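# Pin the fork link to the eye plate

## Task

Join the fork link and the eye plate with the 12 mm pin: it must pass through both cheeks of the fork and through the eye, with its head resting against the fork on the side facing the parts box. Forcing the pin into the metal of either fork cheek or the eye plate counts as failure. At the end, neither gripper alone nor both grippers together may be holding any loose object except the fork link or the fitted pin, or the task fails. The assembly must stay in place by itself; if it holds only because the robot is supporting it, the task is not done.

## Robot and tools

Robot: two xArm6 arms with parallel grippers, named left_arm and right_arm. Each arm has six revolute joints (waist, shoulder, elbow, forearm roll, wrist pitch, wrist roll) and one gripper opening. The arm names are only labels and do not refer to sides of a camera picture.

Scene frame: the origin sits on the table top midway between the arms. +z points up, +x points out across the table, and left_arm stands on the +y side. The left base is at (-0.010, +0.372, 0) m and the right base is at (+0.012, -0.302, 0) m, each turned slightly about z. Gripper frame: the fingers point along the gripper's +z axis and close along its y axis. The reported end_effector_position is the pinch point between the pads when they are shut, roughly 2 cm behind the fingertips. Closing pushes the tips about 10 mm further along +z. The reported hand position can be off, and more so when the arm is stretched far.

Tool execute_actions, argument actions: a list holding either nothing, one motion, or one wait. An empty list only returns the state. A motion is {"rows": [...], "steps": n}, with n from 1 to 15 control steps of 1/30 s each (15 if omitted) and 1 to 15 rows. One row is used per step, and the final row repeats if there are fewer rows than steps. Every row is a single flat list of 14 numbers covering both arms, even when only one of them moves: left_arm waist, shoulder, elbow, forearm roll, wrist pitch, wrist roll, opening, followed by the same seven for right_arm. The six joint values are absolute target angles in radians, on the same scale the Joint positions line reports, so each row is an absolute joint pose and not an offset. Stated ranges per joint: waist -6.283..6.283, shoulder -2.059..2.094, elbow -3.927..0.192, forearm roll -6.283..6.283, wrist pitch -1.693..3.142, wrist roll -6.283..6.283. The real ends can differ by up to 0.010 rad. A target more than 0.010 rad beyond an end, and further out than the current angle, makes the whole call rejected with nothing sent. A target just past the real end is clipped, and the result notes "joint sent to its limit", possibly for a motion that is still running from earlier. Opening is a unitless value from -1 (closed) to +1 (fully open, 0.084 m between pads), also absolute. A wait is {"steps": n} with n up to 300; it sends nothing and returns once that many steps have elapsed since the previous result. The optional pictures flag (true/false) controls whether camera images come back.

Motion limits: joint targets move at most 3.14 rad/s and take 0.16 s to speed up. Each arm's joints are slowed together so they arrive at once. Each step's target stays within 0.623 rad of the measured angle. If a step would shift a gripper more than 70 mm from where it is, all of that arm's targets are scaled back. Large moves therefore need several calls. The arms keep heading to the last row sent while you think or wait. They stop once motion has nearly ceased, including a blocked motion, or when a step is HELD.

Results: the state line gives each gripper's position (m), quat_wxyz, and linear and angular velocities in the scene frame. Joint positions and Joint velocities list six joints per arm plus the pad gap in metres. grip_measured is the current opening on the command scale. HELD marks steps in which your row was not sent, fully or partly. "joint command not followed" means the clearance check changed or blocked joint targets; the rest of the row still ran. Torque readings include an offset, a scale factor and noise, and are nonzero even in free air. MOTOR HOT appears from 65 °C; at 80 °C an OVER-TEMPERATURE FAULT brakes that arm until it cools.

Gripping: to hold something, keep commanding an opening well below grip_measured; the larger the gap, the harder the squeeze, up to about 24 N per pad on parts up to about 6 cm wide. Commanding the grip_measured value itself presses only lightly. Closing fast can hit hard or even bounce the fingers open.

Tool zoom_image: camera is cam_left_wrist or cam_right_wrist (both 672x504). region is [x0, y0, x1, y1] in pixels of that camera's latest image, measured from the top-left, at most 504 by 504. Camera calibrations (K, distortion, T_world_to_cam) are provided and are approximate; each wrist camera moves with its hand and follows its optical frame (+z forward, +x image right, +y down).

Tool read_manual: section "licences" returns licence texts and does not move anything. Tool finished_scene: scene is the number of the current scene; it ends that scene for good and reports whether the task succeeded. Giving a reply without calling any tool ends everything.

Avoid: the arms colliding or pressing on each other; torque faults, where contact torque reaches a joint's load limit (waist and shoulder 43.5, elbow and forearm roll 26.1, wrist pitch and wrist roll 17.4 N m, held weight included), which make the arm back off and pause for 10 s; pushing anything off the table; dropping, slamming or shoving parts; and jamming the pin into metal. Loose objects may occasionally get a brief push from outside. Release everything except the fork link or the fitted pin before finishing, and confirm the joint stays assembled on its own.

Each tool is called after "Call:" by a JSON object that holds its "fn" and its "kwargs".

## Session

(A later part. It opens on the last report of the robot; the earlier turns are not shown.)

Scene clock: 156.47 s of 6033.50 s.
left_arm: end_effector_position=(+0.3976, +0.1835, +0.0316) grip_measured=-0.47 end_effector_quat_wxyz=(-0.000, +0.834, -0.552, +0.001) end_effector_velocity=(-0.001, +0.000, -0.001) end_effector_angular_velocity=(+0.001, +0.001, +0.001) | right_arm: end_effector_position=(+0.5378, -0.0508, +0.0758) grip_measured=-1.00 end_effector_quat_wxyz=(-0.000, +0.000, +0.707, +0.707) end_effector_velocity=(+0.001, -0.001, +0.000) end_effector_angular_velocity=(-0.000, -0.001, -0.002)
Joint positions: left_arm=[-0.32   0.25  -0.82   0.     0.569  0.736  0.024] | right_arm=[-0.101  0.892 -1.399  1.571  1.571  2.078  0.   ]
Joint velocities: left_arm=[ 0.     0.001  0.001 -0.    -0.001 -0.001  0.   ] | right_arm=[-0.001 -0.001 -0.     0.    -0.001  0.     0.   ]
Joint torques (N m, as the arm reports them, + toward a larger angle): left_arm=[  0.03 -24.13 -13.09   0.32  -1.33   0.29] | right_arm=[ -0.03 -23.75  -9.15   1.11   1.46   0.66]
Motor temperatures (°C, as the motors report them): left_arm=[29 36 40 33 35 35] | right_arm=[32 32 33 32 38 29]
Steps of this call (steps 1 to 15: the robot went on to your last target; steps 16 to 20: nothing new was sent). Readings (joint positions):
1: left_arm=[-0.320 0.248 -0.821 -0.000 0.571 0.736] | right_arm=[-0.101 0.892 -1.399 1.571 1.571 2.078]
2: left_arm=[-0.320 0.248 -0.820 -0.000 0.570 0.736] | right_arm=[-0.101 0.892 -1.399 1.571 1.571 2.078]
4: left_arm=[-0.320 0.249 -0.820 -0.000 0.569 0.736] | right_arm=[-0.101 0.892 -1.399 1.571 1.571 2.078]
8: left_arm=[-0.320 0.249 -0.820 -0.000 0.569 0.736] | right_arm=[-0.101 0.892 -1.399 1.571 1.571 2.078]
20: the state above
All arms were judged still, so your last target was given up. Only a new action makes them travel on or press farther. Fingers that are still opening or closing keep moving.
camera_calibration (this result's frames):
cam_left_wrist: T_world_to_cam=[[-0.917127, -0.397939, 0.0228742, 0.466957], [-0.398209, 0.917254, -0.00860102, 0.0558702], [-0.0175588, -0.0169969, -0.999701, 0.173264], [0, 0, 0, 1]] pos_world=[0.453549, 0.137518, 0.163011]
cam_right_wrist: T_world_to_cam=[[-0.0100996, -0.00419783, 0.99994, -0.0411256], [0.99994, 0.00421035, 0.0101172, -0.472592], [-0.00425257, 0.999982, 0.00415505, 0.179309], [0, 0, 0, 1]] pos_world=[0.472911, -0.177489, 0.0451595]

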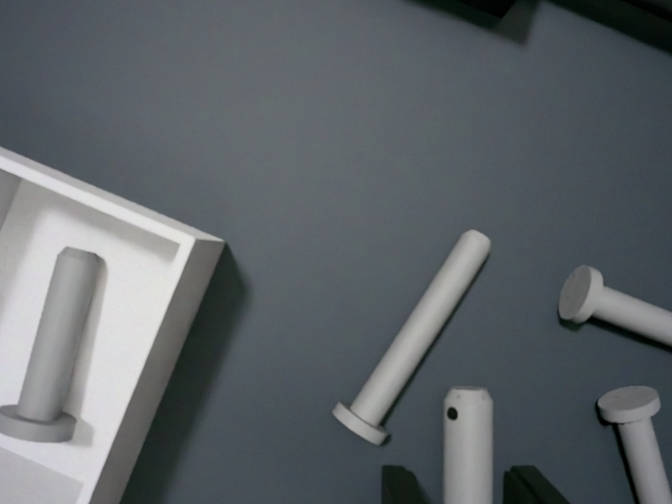

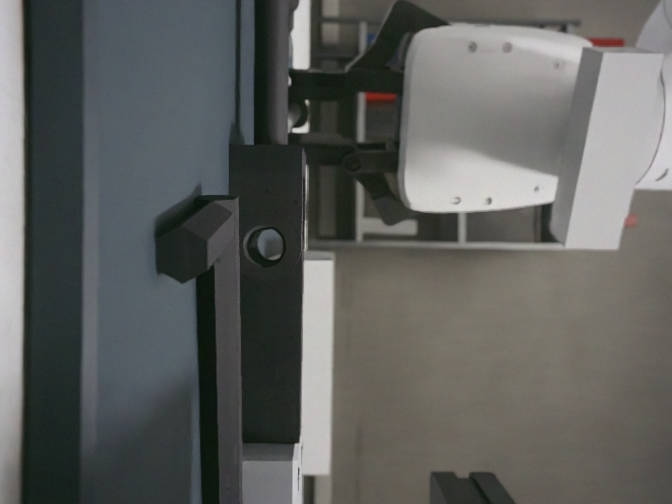

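Call:
{"fn": "execute_actions", "kwargs": {"actions": [{"rows":[[-0.32,0.246,-0.82,0,0.574,0.736,-1,-0.101,0.892,-1.399,1.571,1.571,2.078,-1]]}], "pictures": false}}

Call:
{"fn": "execute_actions", "kwargs": {"actions": [{"rows":[[-0.32,0.0917,-0.855,0,0.763,0.736,-1,-0.101,0.892,-1.399,1.571,1.571,2.078,-1]]}], "pictures": false}}

Call:
{"fn": "execute_actions", "kwargs": {"actions": [{"rows":[[-0.3796,0.38,-1.2,-0.094,0.786,1.148,-1,-0.101,0.892,-1.399,1.571,1.571,2.078,-1]]}], "pictures": false}}

Call:
{"fn": "execute_actions", "kwargs": {"actions": [{"steps":15}], "pictures": false}}

Call:
{"fn": "execute_actions", "kwargs": {"actions": [{"rows":[[-0.3796,0.4796,-1.1914,-0.094,0.678,1.148,-1,-0.101,0.892,-1.399,1.571,1.571,2.078,-1]]}], "pictures": false}}

Call:
{"fn": "execute_actions", "kwargs": {"actions": [{"steps":20}]}}

Call:
{"fn": "zoom_image", "kwargs": {"camera": "cam_right_wrist", "region": [170,150,370,330]}}

Scene clock: 172.10 s of 6033.50 s.
left_arm: end_effector_position=(+0.3963, +0.1842, +0.0318) grip_measured=-0.58 end_effector_quat_wxyz=(+0.000, +0.834, -0.552, -0.002) end_effector_velocity=(-0.001, +0.000, +0.001) end_effector_angular_velocity=(+0.001, +0.002, +0.000) | right_arm: end_effector_position=(+0.5378, -0.0508, +0.0758) grip_measured=-1.00 end_effector_quat_wxyz=(-0.000, +0.000, +0.707, +0.707) end_effector_velocity=(+0.000, +0.000, +0.000) end_effector_angular_velocity=(-0.001, -0.000, -0.000)
Joint positions: left_arm=[-0.32   0.247 -0.819  0.     0.574  0.736  0.019] | right_arm=[-0.101  0.892 -1.399  1.571  1.571  2.078  0.   ]
Joint velocities: left_arm=[ 0.    -0.003  0.001 -0.001  0.005  0.     0.   ] | right_arm=[ 0.    -0.001  0.    -0.    -0.001  0.     0.   ]
Joint torques (N m, as the arm reports them, + toward a larger angle): left_arm=[ -0.17 -26.04 -11.23   0.32  -0.11   0.47] | right_arm=[ -0.22 -23.61  -9.06   1.22   1.56   0.68]
Motor temperatures (°C, as the motors report them): left_arm=[29 36 38 33 34 35] | right_arm=[32 32 32 32 38 29]
Steps of this call (steps 1 to 90: nothing new was sent; then 12.13 s passed at rest; steps 91 to 105: all 15 steps of this action). Readings (joint positions):
91: left_arm=[-0.320 0.250 -0.819 0.000 0.569 0.736] | right_arm=[-0.101 0.892 -1.399 1.571 1.571 2.078]
92: left_arm=[-0.320 0.250 -0.820 0.000 0.569 0.736] | right_arm=[-0.101 0.892 -1.399 1.571 1.571 2.078]
94: left_arm=[-0.320 0.249 -0.819 -0.000 0.570 0.736] | right_arm=[-0.101 0.892 -1.399 1.571 1.571 2.078]
98: left_arm=[-0.320 0.249 -0.819 -0.000 0.572 0.736] | right_arm=[-0.101 0.892 -1.399 1.571 1.571 2.078]
105: the state above

Scene clock: 172.60 s of 6033.50 s.
left_arm: end_effector_position=(+0.3961, +0.1843, +0.0975) grip_measured=-0.58 end_effector_quat_wxyz=(+0.000, +0.834, -0.552, -0.002) end_effector_velocity=(+0.003, -0.002, +0.014) end_effector_angular_velocity=(-0.004, -0.009, -0.001) | right_arm: end_effector_position=(+0.5378, -0.0508, +0.0758) grip_measured=-1.00 end_effector_quat_wxyz=(-0.000, +0.000, +0.707, +0.707) end_effector_velocity=(-0.000, +0.001, -0.001) end_effector_angular_velocity=(-0.001, +0.001, +0.001)
Joint positions: left_arm=[-0.32   0.096 -0.852  0.     0.761  0.736  0.019] | right_arm=[-0.101  0.892 -1.399  1.571  1.571  2.078  0.   ]
Joint velocities: left_arm=[-0.    -0.023 -0.015  0.     0.028  0.    -0.   ] | right_arm=[ 0.001  0.001  0.    -0.    -0.001 -0.     0.   ]
Joint torques (N m, as the arm reports them, + toward a larger angle): left_arm=[ -0.11 -29.85 -18.93   0.48  -1.48   0.23] | right_arm=[ -0.24 -23.72  -9.12   1.29   1.51   0.76]
Motor temperatures (°C, as the motors report them): left_arm=[29 36 38 33 34 35] | right_arm=[32 32 32 32 38 29]
Steps of this call (steps 1 to 15: all 15 steps of this action). Readings (joint positions):
1: left_arm=[-0.320 0.247 -0.819 0.000 0.575 0.736] | right_arm=[-0.101 0.892 -1.399 1.571 1.571 2.078]
2: left_arm=[-0.320 0.245 -0.819 0.000 0.580 0.736] | right_arm=[-0.101 0.892 -1.399 1.571 1.571 2.078]
4: left_arm=[-0.320 0.217 -0.819 0.000 0.624 0.736] | right_arm=[-0.101 0.892 -1.399 1.571 1.571 2.078]
8: left_arm=[-0.320 0.117 -0.852 -0.000 0.726 0.736] | right_arm=[-0.101 0.892 -1.399 1.571 1.571 2.078]
15: the state above

Scene clock: 173.10 s of 6033.50 s.
left_arm: end_effector_position=(+0.4609, +0.1076, +0.0859) grip_measured=-0.58 end_effector_quat_wxyz=(+0.026, +0.710, -0.703, +0.025) end_effector_velocity=(+0.028, -0.029, +0.005) end_effector_angular_velocity=(-0.041, -0.032, -0.154) | right_arm: end_effector_position=(+0.5378, -0.0508, +0.0758) grip_measured=-1.00 end_effector_quat_wxyz=(-0.000, +0.000, +0.707, +0.707) end_effector_velocity=(-0.000, +0.000, -0.000) end_effector_angular_velocity=(+0.001, +0.001, +0.001)
Joint positions: left_arm=[-0.378  0.371 -1.187 -0.091  0.785  1.133  0.019] | right_arm=[-0.101  0.892 -1.399  1.571  1.571  2.078  0.   ]
Joint velocities: left_arm=[-0.014  0.084 -0.132 -0.035  0.011  0.163  0.   ] | right_arm=[ 0.     0.001 -0.    -0.     0.001  0.     0.   ]
Joint torques (N m, as the arm reports them, + toward a larger angle): left_arm=[  0.51 -39.59 -18.52   0.56  -1.25   0.08] | right_arm=[ -0.25 -23.59  -9.3    1.28   1.49   0.63]
Motor temperatures (°C, as the motors report them): left_arm=[29 36 38 33 34 35] | right_arm=[32 32 32 32 38 29]
Steps of this call (steps 1 to 15: all 15 steps of this action). Readings (joint positions):
1: left_arm=[-0.320 0.095 -0.853 -0.000 0.761 0.736] | right_arm=[-0.101 0.892 -1.399 1.571 1.571 2.078]
2: left_arm=[-0.320 0.097 -0.857 -0.001 0.762 0.741] | right_arm=[-0.101 0.892 -1.399 1.571 1.571 2.078]
4: left_arm=[-0.326 0.124 -0.891 -0.011 0.766 0.784] | right_arm=[-0.101 0.892 -1.399 1.571 1.571 2.078]
8: left_arm=[-0.354 0.258 -1.054 -0.054 0.775 0.972] | right_arm=[-0.101 0.892 -1.399 1.571 1.571 2.078]
15: the state above

Scene clock: 173.60 s of 6033.50 s.
left_arm: end_effector_position=(+0.4636, +0.1046, +0.0861) grip_measured=-0.58 end_effector_quat_wxyz=(+0.027, +0.705, -0.708, +0.027) end_effector_velocity=(+0.000, -0.001, -0.000) end_effector_angular_velocity=(+0.000, -0.000, -0.002) | right_arm: end_effector_position=(+0.5378, -0.0508, +0.0758) grip_measured=-1.00 end_effector_quat_wxyz=(-0.000, +0.000, +0.707, +0.707) end_effector_velocity=(+0.000, +0.000, -0.001) end_effector_angular_velocity=(-0.002, +0.001, -0.000)
Joint positions: left_arm=[-0.38   0.38  -1.2   -0.094  0.786  1.148  0.019] | right_arm=[-0.101  0.892 -1.399  1.571  1.571  2.078  0.   ]
Joint velocities: left_arm=[-0.001  0.002 -0.002  0.    -0.     0.002  0.   ] | right_arm=[ 0.     0.    -0.    -0.    -0.002  0.     0.   ]
Joint torques (N m, as the arm reports them, + toward a larger angle): left_arm=[ -0.57 -37.89 -19.21   0.4   -1.31   0.31] | right_arm=[ -0.18 -23.48  -9.29   1.33   1.46   0.74]
Motor temperatures (°C, as the motors report them): left_arm=[29 36 38 33 34 35] | right_arm=[32 32 32 32 38 29]
Steps of this call (steps 1 to 15: the robot went on to your last target). Readings (joint positions):
1: left_arm=[-0.378 0.373 -1.190 -0.091 0.785 1.137] | right_arm=[-0.101 0.892 -1.399 1.571 1.571 2.078]
2: left_arm=[-0.378 0.375 -1.193 -0.092 0.786 1.140] | right_arm=[-0.101 0.892 -1.399 1.571 1.571 2.078]
4: left_arm=[-0.379 0.377 -1.196 -0.093 0.786 1.144] | right_arm=[-0.101 0.892 -1.399 1.571 1.571 2.078]
8: left_arm=[-0.379 0.379 -1.199 -0.094 0.786 1.147] | right_arm=[-0.101 0.892 -1.399 1.571 1.571 2.078]
15: the state above

Scene clock: 174.10 s of 6033.50 s.
left_arm: end_effector_position=(+0.4678, +0.1049, +0.0393) grip_measured=-0.58 end_effector_quat_wxyz=(+0.023, +0.707, -0.706, +0.027) end_effector_velocity=(-0.005, +0.003, -0.012) end_effector_angular_velocity=(+0.008, +0.014, -0.000) | right_arm: end_effector_position=(+0.5378, -0.0508, +0.0758) grip_measured=-1.00 end_effector_quat_wxyz=(-0.000, +0.000, +0.707, +0.707) end_effector_velocity=(+0.000, -0.001, -0.000) end_effector_angular_velocity=(+0.000, -0.000, -0.002)
Joint positions: left_arm=[-0.38   0.477 -1.193 -0.094  0.679  1.148  0.019] | right_arm=[-0.101  0.892 -1.399  1.571  1.571  2.078  0.   ]
Joint velocities: left_arm=[-0.     0.015  0.012 -0.    -0.011  0.001  0.   ] | right_arm=[-0.002  0.    -0.    -0.     0.    -0.     0.   ]
Joint torques (N m, as the arm reports them, + toward a larger angle): left_arm=[ -0.46 -38.47 -17.84   0.45  -1.23   0.35] | right_arm=[ -0.1  -23.54  -9.17   1.27   1.56   0.74]
Motor temperatures (°C, as the motors report them): left_arm=[29 36 38 33 34 35] | right_arm=[32 32 32 32 38 29]
Steps of this call (steps 1 to 15: all 15 steps of this action). Readings (joint positions):
1: left_arm=[-0.380 0.380 -1.200 -0.094 0.786 1.148] | right_arm=[-0.101 0.892 -1.399 1.571 1.571 2.078]
2: left_arm=[-0.380 0.382 -1.200 -0.094 0.781 1.148] | right_arm=[-0.101 0.892 -1.399 1.571 1.571 2.078]
4: left_arm=[-0.380 0.410 -1.202 -0.094 0.745 1.148] | right_arm=[-0.101 0.892 -1.399 1.571 1.571 2.078]
8: left_arm=[-0.380 0.471 -1.187 -0.094 0.696 1.148] | right_arm=[-0.101 0.892 -1.399 1.571 1.571 2.078]
15: the state above

Scene clock: 174.77 s of 6033.50 s.
left_arm: end_effector_position=(+0.4670, +0.1054, +0.0375) grip_measured=-0.58 end_effector_quat_wxyz=(+0.023, +0.707, -0.706, +0.026) end_effector_velocity=(-0.000, +0.000, -0.001) end_effector_angular_velocity=(+0.000, +0.001, +0.001) | right_arm: end_effector_position=(+0.5378, -0.0508, +0.0758) grip_measured=-1.00 end_effector_quat_wxyz=(-0.000, +0.000, +0.707, +0.707) end_effector_velocity=(+0.000, +0.000, +0.000) end_effector_angular_velocity=(+0.000, -0.001, +0.000)
Joint positions: left_arm=[-0.38   0.48  -1.191 -0.094  0.678  1.148  0.019] | right_arm=[-0.101  0.892 -1.399  1.571  1.571  2.078  0.   ]
Joint velocities: left_arm=[ 0.     0.001  0.001 -0.    -0.    -0.    -0.   ] | right_arm=[ 0.    -0.001 -0.    -0.     0.001 -0.     0.   ]
Joint torques (N m, as the arm reports them, + toward a larger angle): left_arm=[ -0.08 -38.85 -18.06   0.4   -1.39   0.08] | right_arm=[ -0.33 -23.75  -9.24   1.4    1.54   0.7 ]
Motor temperatures (°C, as the motors report them): left_arm=[29 36 38 33 34 35] | right_arm=[32 32 32 32 38 29]
Steps of this call (steps 1 to 15: the robot went on to your last target; steps 16 to 20: nothing new was sent). Readings (joint positions):
1: left_arm=[-0.380 0.478 -1.192 -0.094 0.679 1.148] | right_arm=[-0.101 0.892 -1.399 1.571 1.571 2.078]
2: left_arm=[-0.380 0.478 -1.192 -0.094 0.679 1.148] | right_arm=[-0.101 0.892 -1.399 1.571 1.571 2.078]
4: left_arm=[-0.380 0.479 -1.192 -0.094 0.678 1.148] | right_arm=[-0.101 0.892 -1.399 1.571 1.571 2.078]
8: left_arm=[-0.380 0.479 -1.192 -0.094 0.678 1.148] | right_arm=[-0.101 0.892 -1.399 1.571 1.571 2.078]
20: the state above
All arms were judged still, so your last target was given up. Only a new action makes them travel on or press farther. Fingers that are still opening or closing keep moving.
camera_calibration (this result's frames):
cam_left_wrist: T_world_to_cam=[[-0.999748, -0.00849732, 0.0207861, 0.496976], [-0.0100606, 0.997034, -0.0763008, -0.0319098], [-0.0200761, -0.0764907, -0.996868, 0.186407], [0, 0, 0, 1]] pos_world=[0.500272, 0.0502965, 0.173058]
cam_right_wrist: T_world_to_cam=[[-0.0100998, -0.00419784, 0.99994, -0.0411255], [0.99994, 0.00421059, 0.0101174, -0.472592], [-0.00425281, 0.999982, 0.00415506, 0.179309], [0, 0, 0, 1]] pos_world=[0.472911, -0.177489, 0.0451594]

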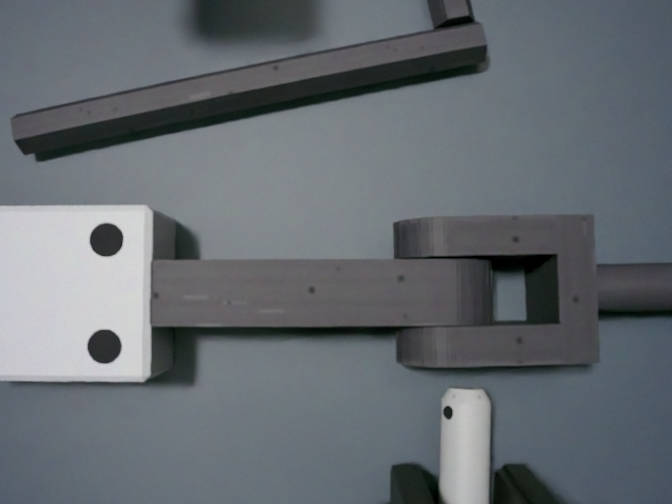

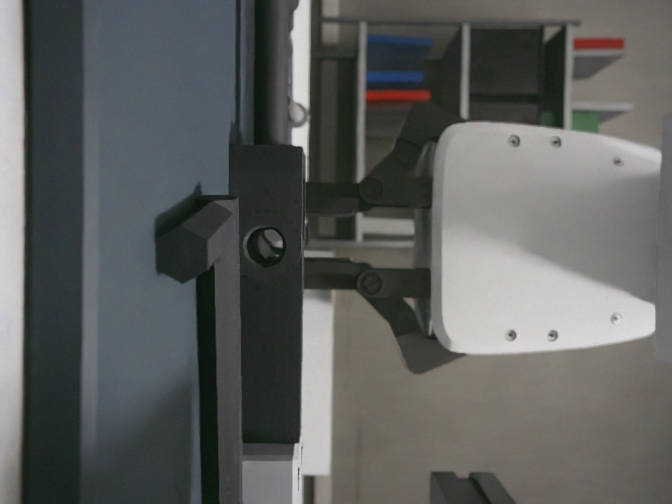

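Region (170, 150, 370, 330) of cam_right_wrist's 672x504 image, scaled by 2.520, with more detail than that image has; it fills the top 454 rows of this view, and the rest is white.

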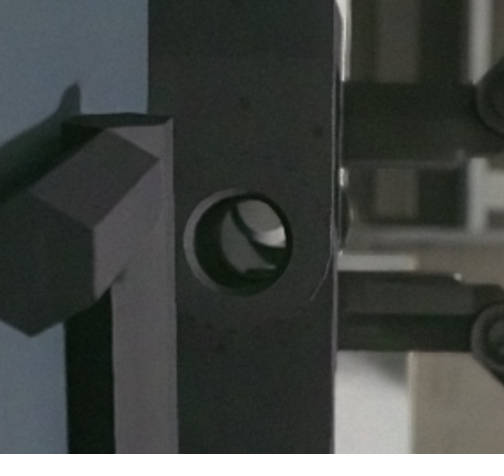

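Call:
{"fn": "execute_actions", "kwargs": {"actions": [{"rows":[[-0.3752,0.4915,-1.2114,-0.094,0.686,1.152,-1,-0.101,0.892,-1.399,1.571,1.571,2.078,-1]]}], "pictures": false}}

Call:
{"fn": "execute_actions", "kwargs": {"actions": [{"steps":12}]}}

Call:
{"fn": "zoom_image", "kwargs": {"camera": "cam_right_wrist", "region": [215,195,315,295]}}

Scene clock: 180.00 s of 6033.50 s.
left_arm: end_effector_position=(+0.4719, +0.1053, +0.0377) grip_measured=-0.58 end_effector_quat_wxyz=(+0.023, +0.707, -0.706, +0.026) end_effector_velocity=(+0.001, -0.000, +0.000) end_effector_angular_velocity=(-0.000, -0.000, -0.001) | right_arm: end_effector_position=(+0.5378, -0.0508, +0.0758) grip_measured=-1.00 end_effector_quat_wxyz=(-0.000, +0.000, +0.707, +0.707) end_effector_velocity=(+0.000, -0.001, -0.001) end_effector_angular_velocity=(-0.001, +0.001, -0.002)
Joint positions: left_arm=[-0.375  0.491 -1.211 -0.094  0.686  1.152  0.019] | right_arm=[-0.101  0.892 -1.399  1.571  1.571  2.078  0.   ]
Joint velocities: left_arm=[ 0.     0.001 -0.002  0.     0.001  0.001 -0.   ] | right_arm=[-0.001  0.001  0.     0.    -0.001 -0.     0.   ]
Joint torques (N m, as the arm reports them, + toward a larger angle): left_arm=[ -0.28 -39.63 -18.08   0.33  -1.37   0.37] | right_arm=[ -0.05 -23.75  -9.22   1.15   1.52   0.65]
Motor temperatures (°C, as the motors report them): left_arm=[29 36 39 33 34 35] | right_arm=[32 32 32 32 38 29]
Steps of this call (steps 1 to 90: nothing new was sent; then 1.73 s passed at rest; steps 91 to 105: all 15 steps of this action). Readings (joint positions):
91: left_arm=[-0.380 0.480 -1.192 -0.094 0.678 1.148] | right_arm=[-0.101 0.892 -1.399 1.571 1.571 2.078]
92: left_arm=[-0.379 0.481 -1.194 -0.094 0.679 1.149] | right_arm=[-0.101 0.892 -1.399 1.571 1.571 2.078]
94: left_arm=[-0.377 0.486 -1.203 -0.094 0.682 1.150] | right_arm=[-0.101 0.892 -1.399 1.571 1.571 2.078]
98: left_arm=[-0.376 0.490 -1.210 -0.094 0.685 1.152] | right_arm=[-0.101 0.892 -1.399 1.571 1.571 2.078]
105: the state above

Scene clock: 180.40 s of 6033.50 s.
left_arm: end_effector_position=(+0.4719, +0.1053, +0.0377) grip_measured=-0.58 end_effector_quat_wxyz=(+0.023, +0.707, -0.706, +0.026) end_effector_velocity=(-0.000, +0.000, -0.001) end_effector_angular_velocity=(+0.001, +0.001, -0.001) | right_arm: end_effector_position=(+0.5378, -0.0508, +0.0758) grip_measured=-1.00 end_effector_quat_wxyz=(-0.000, +0.000, +0.707, +0.707) end_effector_velocity=(-0.001, +0.001, -0.001) end_effector_angular_velocity=(+0.001, +0.001, +0.002)
Joint positions: left_arm=[-0.375  0.491 -1.211 -0.094  0.686  1.152  0.019] | right_arm=[-0.101  0.892 -1.399  1.571  1.571  2.078  0.   ]
Joint velocities: left_arm=[-0.     0.     0.001  0.    -0.     0.001  0.   ] | right_arm=[ 0.001  0.001 -0.    -0.     0.001  0.     0.   ]
Joint torques (N m, as the arm reports them, + toward a larger angle): left_arm=[ -0.27 -39.55 -18.22   0.19  -1.33   0.42] | right_arm=[  0.   -23.45  -9.33   1.29   1.55   0.68]
Motor temperatures (°C, as the motors report them): left_arm=[29 36 39 33 34 35] | right_arm=[32 32 32 32 38 29]
Steps of this call (steps 1 to 12: the robot went on to your last target). Readings (joint positions):
1: left_arm=[-0.375 0.491 -1.211 -0.094 0.686 1.152] | right_arm=[-0.101 0.892 -1.399 1.571 1.571 2.078]
2: left_arm=[-0.375 0.491 -1.211 -0.094 0.686 1.152] | right_arm=[-0.101 0.892 -1.399 1.571 1.571 2.078]
4: left_arm=[-0.375 0.491 -1.211 -0.094 0.686 1.152] | right_arm=[-0.101 0.892 -1.399 1.571 1.571 2.078]
8: left_arm=[-0.375 0.491 -1.211 -0.094 0.686 1.152] | right_arm=[-0.101 0.892 -1.399 1.571 1.571 2.078]
12: the state above
camera_calibration (this result's frames):
cam_left_wrist: T_world_to_cam=[[-0.99975, -0.00839888, 0.0206987, 0.501925], [-0.00996637, 0.996995, -0.0768283, -0.0317423], [-0.0199912, -0.0770154, -0.996829, 0.186658], [0, 0, 0, 1]] pos_world=[0.505215, 0.0502381, 0.173238]
cam_right_wrist: T_world_to_cam=[[-0.0100996, -0.00419786, 0.99994, -0.0411257], [0.99994, 0.00421034, 0.0101172, -0.472592], [-0.00425256, 0.999982, 0.00415509, 0.179309], [0, 0, 0, 1]] pos_world=[0.472911, -0.177489, 0.0451595]

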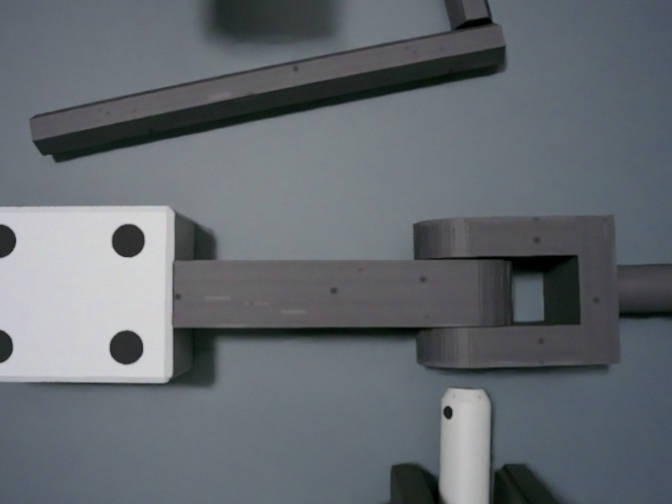

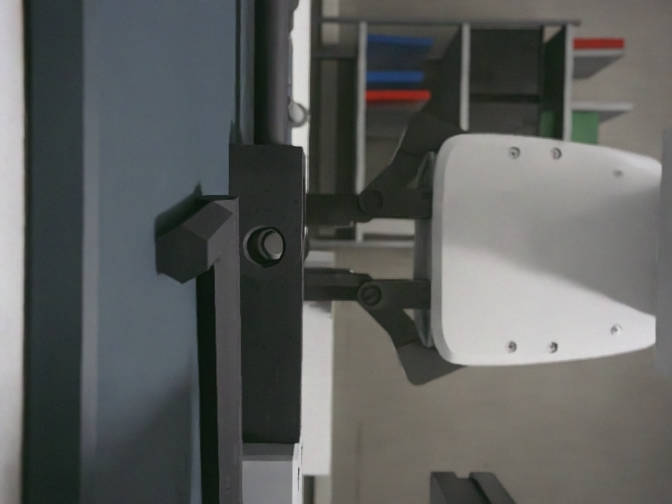

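Region (215, 195, 315, 295) of cam_right_wrist's 672x504 image, scaled by 5.040, with more detail than that image has.

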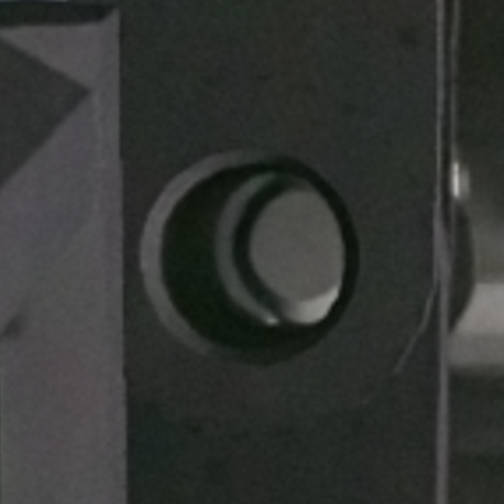

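Call:
{"fn": "execute_actions", "kwargs": {"actions": [{"rows":[[-0.3832,0.4991,-1.2224,-0.094,0.6894,1.144,-1,-0.101,0.892,-1.399,1.571,1.571,2.078,-1]]}], "pictures": false}}

Call:
{"fn": "execute_actions", "kwargs": {"actions": [{"steps":12}]}}

Call:
{"fn": "zoom_image", "kwargs": {"camera": "cam_right_wrist", "region": [215,195,315,295]}}

Scene clock: 186.23 s of 6033.50 s.
left_arm: end_effector_position=(+0.4719, +0.1003, +0.0373) grip_measured=-0.58 end_effector_quat_wxyz=(+0.024, +0.707, -0.706, +0.026) end_effector_velocity=(-0.000, -0.000, -0.000) end_effector_angular_velocity=(+0.000, +0.000, -0.001) | right_arm: end_effector_position=(+0.5378, -0.0508, +0.0758) grip_measured=-1.00 end_effector_quat_wxyz=(-0.000, +0.000, +0.707, +0.707) end_effector_velocity=(-0.000, -0.000, -0.001) end_effector_angular_velocity=(-0.001, +0.001, -0.001)
Joint positions: left_arm=[-0.383  0.499 -1.222 -0.094  0.689  1.144  0.019] | right_arm=[-0.101  0.892 -1.399  1.571  1.571  2.078  0.   ]
Joint velocities: left_arm=[-0.001  0.001 -0.001  0.     0.     0.     0.   ] | right_arm=[ 0.     0.001 -0.    -0.    -0.002 -0.     0.   ]
Joint torques (N m, as the arm reports them, + toward a larger angle): left_arm=[ -0.49 -40.08 -17.91   0.35  -1.39   0.32] | right_arm=[  0.   -23.71  -9.27   1.31   1.54   0.73]
Motor temperatures (°C, as the motors report them): left_arm=[29 36 39 33 34 35] | right_arm=[32 32 32 32 38 29]
Steps of this call (steps 1 to 15: the robot went on to your last target; steps 16 to 90: nothing new was sent; then 2.33 s passed at rest; steps 91 to 105: all 15 steps of this action). Readings (joint positions):
91: left_arm=[-0.375 0.492 -1.212 -0.094 0.686 1.152] | right_arm=[-0.101 0.892 -1.399 1.571 1.571 2.078]
92: left_arm=[-0.376 0.493 -1.213 -0.094 0.687 1.151] | right_arm=[-0.101 0.892 -1.399 1.571 1.571 2.078]
94: left_arm=[-0.380 0.496 -1.218 -0.094 0.688 1.147] | right_arm=[-0.101 0.892 -1.399 1.571 1.571 2.078]
98: left_arm=[-0.383 0.498 -1.221 -0.094 0.689 1.145] | right_arm=[-0.101 0.892 -1.399 1.571 1.571 2.078]
105: the state above

Scene clock: 186.63 s of 6033.50 s.
left_arm: end_effector_position=(+0.4719, +0.1002, +0.0373) grip_measured=-0.58 end_effector_quat_wxyz=(+0.024, +0.707, -0.706, +0.026) end_effector_velocity=(+0.000, +0.000, +0.000) end_effector_angular_velocity=(+0.001, -0.001, -0.001) | right_arm: end_effector_position=(+0.5378, -0.0508, +0.0758) grip_measured=-1.00 end_effector_quat_wxyz=(-0.000, +0.000, +0.707, +0.707) end_effector_velocity=(-0.000, -0.000, -0.001) end_effector_angular_velocity=(-0.001, +0.002, -0.001)
Joint positions: left_arm=[-0.383  0.499 -1.222 -0.094  0.689  1.144  0.019] | right_arm=[-0.101  0.892 -1.399  1.571  1.571  2.078  0.   ]
Joint velocities: left_arm=[-0.     0.    -0.001  0.002  0.    -0.    -0.   ] | right_arm=[-0.     0.002 -0.    -0.    -0.001 -0.     0.   ]
Joint torques (N m, as the arm reports them, + toward a larger angle): left_arm=[ -0.35 -40.06 -18.22   0.14  -1.25   0.39] | right_arm=[ -0.11 -23.77  -9.26   1.33   1.51   0.69]
Motor temperatures (°C, as the motors report them): left_arm=[29 36 39 33 34 35] | right_arm=[32 32 32 32 38 29]
Steps of this call (steps 1 to 12: the robot went on to your last target). Readings (joint positions):
1: left_arm=[-0.383 0.499 -1.222 -0.094 0.689 1.144] | right_arm=[-0.101 0.892 -1.399 1.571 1.571 2.078]
2: left_arm=[-0.383 0.499 -1.222 -0.094 0.689 1.144] | right_arm=[-0.101 0.892 -1.399 1.571 1.571 2.078]
4: left_arm=[-0.383 0.499 -1.222 -0.094 0.689 1.144] | right_arm=[-0.101 0.892 -1.399 1.571 1.571 2.078]
8: left_arm=[-0.383 0.499 -1.222 -0.094 0.689 1.144] | right_arm=[-0.101 0.892 -1.399 1.571 1.571 2.078]
12: the state above
camera_calibration (this result's frames):
cam_left_wrist: T_world_to_cam=[[-0.999739, -0.0081755, 0.0213542, 0.501778], [-0.0097991, 0.996978, -0.077069, -0.0268039], [-0.0206596, -0.0772581, -0.996797, 0.186193], [0, 0, 0, 1]] pos_world=[0.505231, 0.0452101, 0.172816]
cam_right_wrist: T_world_to_cam=[[-0.0100998, -0.00419783, 0.99994, -0.0411255], [0.99994, 0.00421045, 0.0101174, -0.472592], [-0.00425267, 0.999982, 0.00415505, 0.179309], [0, 0, 0, 1]] pos_world=[0.472911, -0.177489, 0.0451594]

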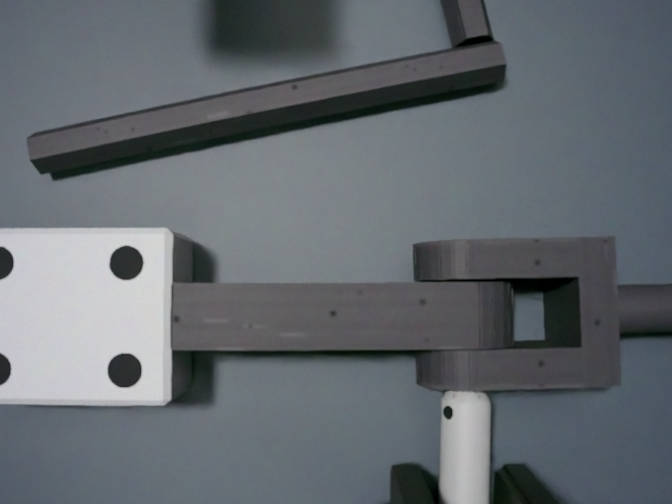

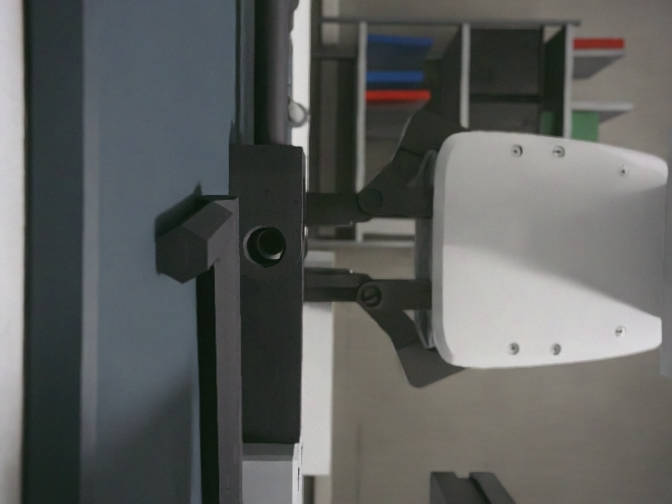

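Region (215, 195, 315, 295) of cam_right_wrist's 672x504 image, scaled by 5.040, with more detail than that image has.

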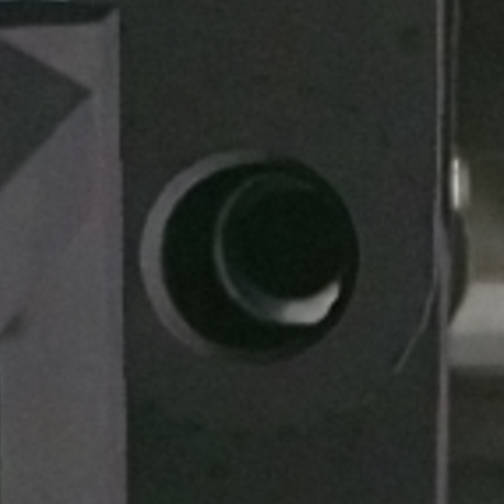

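Call:
{"fn": "execute_actions", "kwargs": {"actions": [{"rows":[[-0.3826,0.5010,-1.2252,-0.094,0.6903,1.1446,-1,-0.101,0.892,-1.399,1.571,1.571,2.078,-1]]}], "pictures": false}}

Call:
{"fn": "execute_actions", "kwargs": {"actions": [{"rows":[[-0.3871,0.5059,-1.2332,-0.094,0.6934,1.140,-1,-0.101,0.892,-1.399,1.571,1.571,2.078,-1]]}], "pictures": false}}

Call:
{"fn": "execute_actions", "kwargs": {"actions": [{"rows":[[-0.3916,0.5107,-1.2412,-0.094,0.6966,1.1356,-1,-0.101,0.892,-1.399,1.571,1.571,2.078,-1]]}]}}

Call:
{"fn": "zoom_image", "kwargs": {"camera": "cam_right_wrist", "region": [215,195,315,295]}}

Scene clock: 192.90 s of 6033.50 s.
left_arm: end_effector_position=(+0.4726, +0.1002, +0.0372) grip_measured=-0.58 end_effector_quat_wxyz=(+0.024, +0.707, -0.706, +0.026) end_effector_velocity=(-0.000, +0.000, -0.000) end_effector_angular_velocity=(+0.000, -0.000, -0.002) | right_arm: end_effector_position=(+0.5378, -0.0508, +0.0758) grip_measured=-1.00 end_effector_quat_wxyz=(-0.000, +0.000, +0.707, +0.707) end_effector_velocity=(+0.000, -0.001, -0.000) end_effector_angular_velocity=(-0.001, -0.000, -0.002)
Joint positions: left_arm=[-0.383  0.501 -1.225 -0.094  0.69   1.145  0.019] | right_arm=[-0.101  0.892 -1.399  1.571  1.571  2.078  0.   ]
Joint velocities: left_arm=[-0.     0.    -0.     0.     0.     0.002 -0.   ] | right_arm=[-0.002 -0.    -0.    -0.    -0.001 -0.     0.   ]
Joint torques (N m, as the arm reports them, + toward a larger angle): left_arm=[ -0.59 -40.29 -18.25   0.4   -1.41   0.09] | right_arm=[ -0.1  -23.44  -9.3    1.26   1.46   0.73]
Motor temperatures (°C, as the motors report them): left_arm=[29 36 39 33 34 35] | right_arm=[32 32 32 32 38 29]
Steps of this call (steps 1 to 15: the robot went on to your last target; steps 16 to 90: nothing new was sent; then 2.77 s passed at rest; steps 91 to 105: all 15 steps of this action). Readings (joint positions):
91: left_arm=[-0.383 0.499 -1.222 -0.094 0.689 1.144] | right_arm=[-0.101 0.892 -1.399 1.571 1.571 2.078]
92: left_arm=[-0.383 0.499 -1.223 -0.094 0.690 1.144] | right_arm=[-0.101 0.892 -1.399 1.571 1.571 2.078]
94: left_arm=[-0.383 0.500 -1.224 -0.094 0.690 1.144] | right_arm=[-0.101 0.892 -1.399 1.571 1.571 2.078]
98: left_arm=[-0.383 0.501 -1.225 -0.094 0.690 1.145] | right_arm=[-0.101 0.892 -1.399 1.571 1.571 2.078]
105: the state above

Scene clock: 193.40 s of 6033.50 s.
left_arm: end_effector_position=(+0.4728, +0.0972, +0.0372) grip_measured=-0.58 end_effector_quat_wxyz=(+0.024, +0.707, -0.706, +0.026) end_effector_velocity=(+0.001, -0.001, +0.001) end_effector_angular_velocity=(-0.001, -0.001, -0.000) | right_arm: end_effector_position=(+0.5378, -0.0508, +0.0758) grip_measured=-1.00 end_effector_quat_wxyz=(-0.000, +0.000, +0.707, +0.707) end_effector_velocity=(+0.000, -0.000, +0.000) end_effector_angular_velocity=(-0.000, -0.001, -0.000)
Joint positions: left_arm=[-0.387  0.506 -1.233 -0.094  0.693  1.14   0.019] | right_arm=[-0.101  0.892 -1.399  1.571  1.571  2.078  0.   ]
Joint velocities: left_arm=[-0.     0.    -0.002 -0.     0.     0.    -0.   ] | right_arm=[-0. -0. -0. -0. -0. -0.  0.]
Joint torques (N m, as the arm reports them, + toward a larger angle): left_arm=[ -0.56 -40.53 -18.3    0.48  -1.57   0.31] | right_arm=[  0.06 -23.48  -9.33   1.27   1.47   0.79]
Motor temperatures (°C, as the motors report them): left_arm=[29 36 39 33 34 35] | right_arm=[32 32 32 32 38 29]
Steps of this call (steps 1 to 15: all 15 steps of this action). Readings (joint positions):
1: left_arm=[-0.383 0.501 -1.225 -0.094 0.690 1.144] | right_arm=[-0.101 0.892 -1.399 1.571 1.571 2.078]
2: left_arm=[-0.383 0.502 -1.226 -0.094 0.691 1.144] | right_arm=[-0.101 0.892 -1.399 1.571 1.571 2.078]
4: left_arm=[-0.385 0.504 -1.230 -0.094 0.692 1.142] | right_arm=[-0.101 0.892 -1.399 1.571 1.571 2.078]
8: left_arm=[-0.387 0.505 -1.232 -0.094 0.693 1.140] | right_arm=[-0.101 0.892 -1.399 1.571 1.571 2.078]
15: the state above

Scene clock: 193.90 s of 6033.50 s.
left_arm: end_effector_position=(+0.4729, +0.0943, +0.0369) grip_measured=-0.58 end_effector_quat_wxyz=(+0.024, +0.707, -0.706, +0.025) end_effector_velocity=(+0.004, -0.014, +0.008) end_effector_angular_velocity=(-0.016, -0.022, -0.013) | right_arm: end_effector_position=(+0.5378, -0.0508, +0.0758) grip_measured=-1.00 end_effector_quat_wxyz=(-0.000, +0.000, +0.707, +0.707) end_effector_velocity=(+0.000, -0.000, -0.001) end_effector_angular_velocity=(-0.001, +0.001, -0.001)
Joint positions: left_arm=[-0.391  0.511 -1.241 -0.094  0.697  1.136  0.019] | right_arm=[-0.101  0.892 -1.399  1.571  1.571  2.078  0.   ]
Joint velocities: left_arm=[-0.018 -0.002 -0.017 -0.006 -0.009 -0.001 -0.   ] | right_arm=[-0.     0.001 -0.     0.    -0.001 -0.     0.   ]
Joint torques (N m, as the arm reports them, + toward a larger angle): left_arm=[ -0.33 -41.1  -19.47   0.29  -1.82   0.24] | right_arm=[ -0.1  -23.75  -9.3    1.2    1.45   0.67]
Motor temperatures (°C, as the motors report them): left_arm=[29 36 39 33 35 35] | right_arm=[32 32 32 32 38 29]
Steps of this call (steps 1 to 15: all 15 steps of this action). Readings (joint positions):
1: left_arm=[-0.387 0.506 -1.233 -0.094 0.693 1.140] | right_arm=[-0.101 0.892 -1.399 1.571 1.571 2.078]
2: left_arm=[-0.388 0.507 -1.234 -0.094 0.694 1.139] | right_arm=[-0.101 0.892 -1.399 1.571 1.571 2.078]
4: left_arm=[-0.390 0.509 -1.238 -0.094 0.696 1.138] | right_arm=[-0.101 0.892 -1.399 1.571 1.571 2.078]
8: left_arm=[-0.391 0.510 -1.240 -0.094 0.697 1.136] | right_arm=[-0.101 0.892 -1.399 1.571 1.571 2.078]
15: the state above
camera_calibration (this result's frames):
cam_left_wrist: T_world_to_cam=[[-0.999707, -0.00790279, 0.02288, 0.502627], [-0.00964724, 0.996972, -0.0771661, -0.0210227], [-0.0222009, -0.0773642, -0.996756, 0.186137], [0, 0, 0, 1]] pos_world=[0.506409, 0.0393316, 0.172411]
cam_right_wrist: T_world_to_cam=[[-0.0100997, -0.00419784, 0.99994, -0.0411255], [0.99994, 0.00421064, 0.0101173, -0.472592], [-0.00425286, 0.999982, 0.00415507, 0.179309], [0, 0, 0, 1]] pos_world=[0.472911, -0.177489, 0.0451594]

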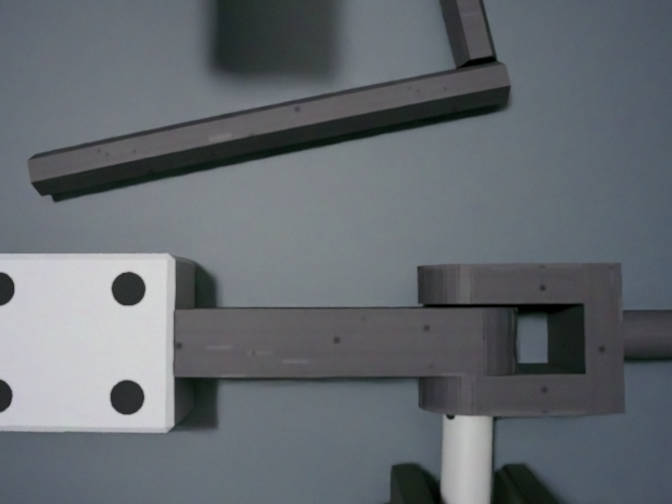

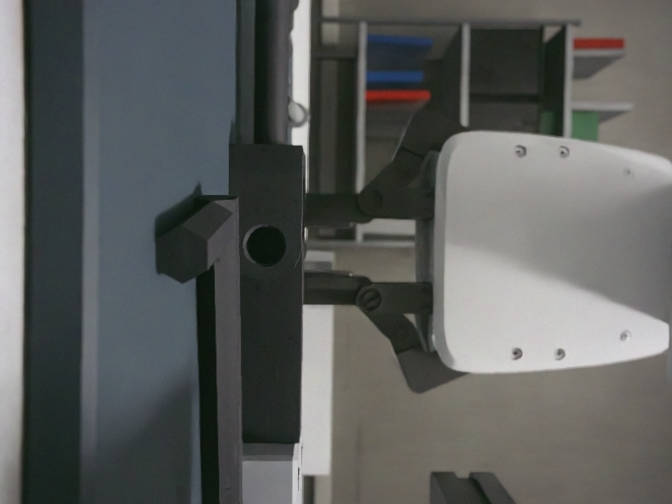

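Region (215, 195, 315, 295) of cam_right_wrist's 672x504 image, scaled by 5.040, with more detail than that image has.

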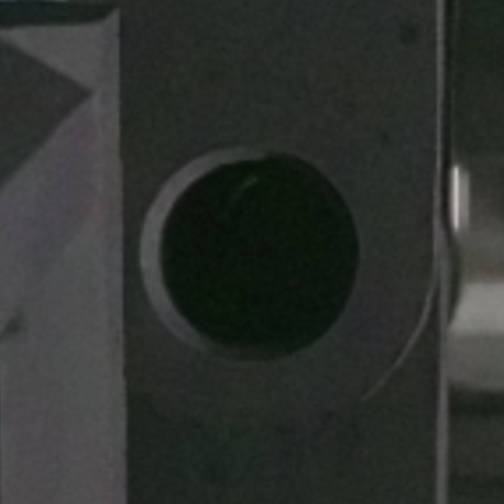

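Entering. Advance 10 mm more.

Call:
{"fn": "execute_actions", "kwargs": {"actions": [{"rows":[[-0.3969,0.5154,-1.2490,-0.094,0.6997,1.1303,-1,-0.101,0.892,-1.399,1.571,1.571,2.078,-1]]}], "pictures": false}}

Call:
{"fn": "execute_actions", "kwargs": {"actions": [{"rows":[[-0.4021,0.5201,-1.2568,-0.094,0.7028,1.1251,-1,-0.101,0.892,-1.399,1.571,1.571,2.078,-1]]}], "pictures": false}}

Call:
{"fn": "execute_actions", "kwargs": {"actions": [{"rows":[[-0.4073,0.5249,-1.2647,-0.094,0.7059,1.1199,-1,-0.101,0.892,-1.399,1.571,1.571,2.078,-1]]}]}}

Scene clock: 200.37 s of 6033.50 s.
left_arm: end_effector_position=(+0.4729, +0.0912, +0.0369) grip_measured=-0.58 end_effector_quat_wxyz=(+0.024, +0.707, -0.706, +0.025) end_effector_velocity=(-0.000, -0.000, -0.000) end_effector_angular_velocity=(-0.000, +0.001, +0.000) | right_arm: end_effector_position=(+0.5378, -0.0508, +0.0758) grip_measured=-1.00 end_effector_quat_wxyz=(-0.000, +0.000, +0.707, +0.707) end_effector_velocity=(+0.000, -0.000, +0.000) end_effector_angular_velocity=(+0.001, -0.000, +0.000)
Joint positions: left_arm=[-0.396  0.516 -1.248 -0.094  0.7    1.13   0.019] | right_arm=[-0.101  0.892 -1.399  1.571  1.571  2.078  0.   ]
Joint velocities: left_arm=[-0.001  0.     0.    -0.001  0.    -0.001 -0.   ] | right_arm=[-0.    -0.     0.     0.     0.001  0.     0.   ]
Joint torques (N m, as the arm reports them, + toward a larger angle): left_arm=[ -2.46 -41.76 -20.25  -0.18  -1.87   0.42] | right_arm=[ -0.31 -23.82  -9.15   1.42   1.51   0.71]
Motor temperatures (°C, as the motors report them): left_arm=[29 36 39 33 35 35] | right_arm=[32 32 32 32 38 29]
Steps of this call (steps 1 to 15: the robot went on to your last target; steps 16 to 90: nothing new was sent; then 2.97 s passed at rest; steps 91 to 105: all 15 steps of this action). Readings (joint positions):
91: left_arm=[-0.392 0.511 -1.241 -0.094 0.697 1.135] | right_arm=[-0.101 0.892 -1.399 1.571 1.571 2.078]
92: left_arm=[-0.392 0.511 -1.242 -0.094 0.697 1.135] | right_arm=[-0.101 0.892 -1.399 1.571 1.571 2.078]
94: left_arm=[-0.394 0.514 -1.245 -0.094 0.699 1.133] | right_arm=[-0.101 0.892 -1.399 1.571 1.571 2.078]
98: left_arm=[-0.396 0.515 -1.248 -0.094 0.700 1.131] | right_arm=[-0.101 0.892 -1.399 1.571 1.571 2.078]
105: the state above

Scene clock: 200.87 s of 6033.50 s.
left_arm: end_effector_position=(+0.4726, +0.0886, +0.0363) grip_measured=-0.58 end_effector_quat_wxyz=(+0.025, +0.707, -0.706, +0.024) end_effector_velocity=(+0.000, -0.002, +0.001) end_effector_angular_velocity=(-0.002, -0.003, -0.003) | right_arm: end_effector_position=(+0.5378, -0.0508, +0.0758) grip_measured=-1.00 end_effector_quat_wxyz=(-0.000, +0.000, +0.707, +0.707) end_effector_velocity=(-0.000, +0.000, +0.000) end_effector_angular_velocity=(+0.001, +0.000, +0.000)
Joint positions: left_arm=[-0.4    0.521 -1.255 -0.093  0.704  1.125  0.019] | right_arm=[-0.101  0.892 -1.399  1.571  1.571  2.078  0.   ]
Joint velocities: left_arm=[-0.003  0.    -0.003 -0.001 -0.001  0.001  0.   ] | right_arm=[-0.    -0.    -0.     0.     0.001  0.     0.   ]
Joint torques (N m, as the arm reports them, + toward a larger angle): left_arm=[-10.07 -44.46 -24.91  -1.73  -3.36   0.39] | right_arm=[ -0.23 -23.68  -9.21   1.27   1.51   0.74]
Motor temperatures (°C, as the motors report them): left_arm=[29 36 39 33 35 35] | right_arm=[32 32 32 32 38 29]
Steps of this call (steps 1 to 15: all 15 steps of this action). Readings (joint positions):
1: left_arm=[-0.396 0.516 -1.249 -0.094 0.700 1.130] | right_arm=[-0.101 0.892 -1.399 1.571 1.571 2.078]
2: left_arm=[-0.397 0.516 -1.250 -0.094 0.701 1.129] | right_arm=[-0.101 0.892 -1.399 1.571 1.571 2.078]
4: left_arm=[-0.398 0.519 -1.252 -0.093 0.702 1.127] | right_arm=[-0.101 0.892 -1.399 1.571 1.571 2.078]
8: left_arm=[-0.400 0.520 -1.254 -0.093 0.704 1.126] | right_arm=[-0.101 0.892 -1.399 1.571 1.571 2.078]
15: the state above

Scene clock: 201.37 s of 6033.50 s.
left_arm: end_effector_position=(+0.4724, +0.0837, +0.0368) grip_measured=-0.58 end_effector_quat_wxyz=(+0.025, +0.707, -0.707, +0.025) end_effector_velocity=(+0.001, -0.000, +0.000) end_effector_angular_velocity=(-0.000, -0.001, +0.001) | right_arm: end_effector_position=(+0.5378, -0.0508, +0.0758) grip_measured=-1.00 end_effector_quat_wxyz=(-0.000, +0.000, +0.707, +0.707) end_effector_velocity=(+0.000, -0.000, -0.000) end_effector_angular_velocity=(-0.000, +0.001, -0.001)
Joint positions: left_arm=[-0.408  0.525 -1.264 -0.094  0.706  1.12   0.019] | right_arm=[-0.101  0.892 -1.399  1.571  1.571  2.078  0.   ]
Joint velocities: left_arm=[ 0.     0.    -0.002  0.     0.001 -0.001  0.   ] | right_arm=[-0.     0.001 -0.    -0.    -0.    -0.     0.   ]
Joint torques (N m, as the arm reports them, + toward a larger angle): left_arm=[ -8.66 -47.01 -26.34  -1.43  -3.71   0.29] | right_arm=[ -0.37 -23.39  -9.16   1.17   1.48   0.67]
Motor temperatures (°C, as the motors report them): left_arm=[29 36 40 33 35 35] | right_arm=[32 32 32 32 38 29]
Steps of this call (steps 1 to 15: all 15 steps of this action). Readings (joint positions):
1: left_arm=[-0.401 0.521 -1.256 -0.093 0.704 1.125] | right_arm=[-0.101 0.892 -1.399 1.571 1.571 2.078]
2: left_arm=[-0.401 0.521 -1.257 -0.093 0.705 1.124] | right_arm=[-0.101 0.892 -1.399 1.571 1.571 2.078]
4: left_arm=[-0.403 0.523 -1.260 -0.093 0.706 1.122] | right_arm=[-0.101 0.892 -1.399 1.571 1.571 2.078]
8: left_arm=[-0.407 0.525 -1.263 -0.094 0.706 1.120] | right_arm=[-0.101 0.892 -1.399 1.571 1.571 2.078]
15: the state above
camera_calibration (this result's frames):
cam_left_wrist: T_world_to_cam=[[-0.999677, -0.00665406, 0.0245223, 0.501912], [-0.00854351, 0.996935, -0.0777698, -0.0109651], [-0.0239297, -0.0779542, -0.99667, 0.186052], [0, 0, 0, 1]] pos_world=[0.506109, 0.0287748, 0.172272]
cam_right_wrist: T_world_to_cam=[[-0.0100993, -0.00419776, 0.99994, -0.0411257], [0.99994, 0.00421061, 0.010117, -0.472592], [-0.00425282, 0.999982, 0.00415498, 0.179309], [0, 0, 0, 1]] pos_world=[0.472911, -0.177489, 0.0451594]

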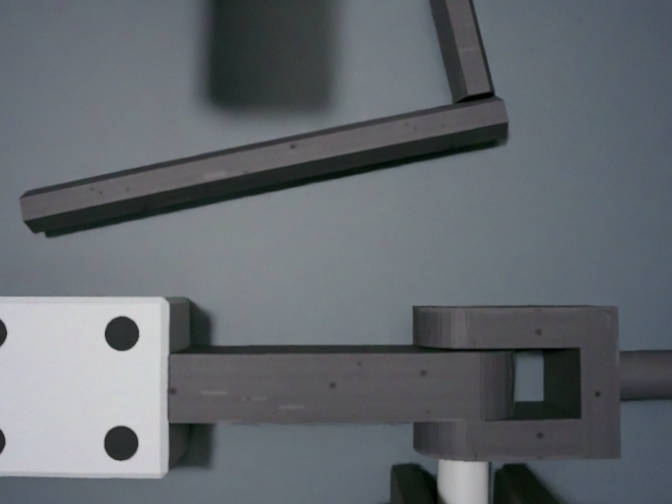

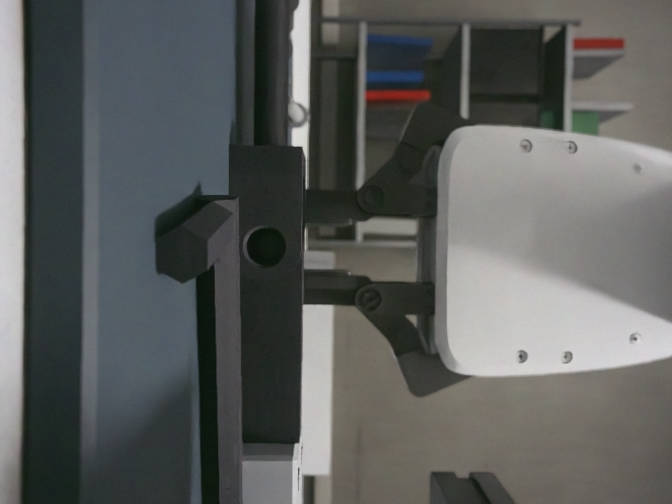

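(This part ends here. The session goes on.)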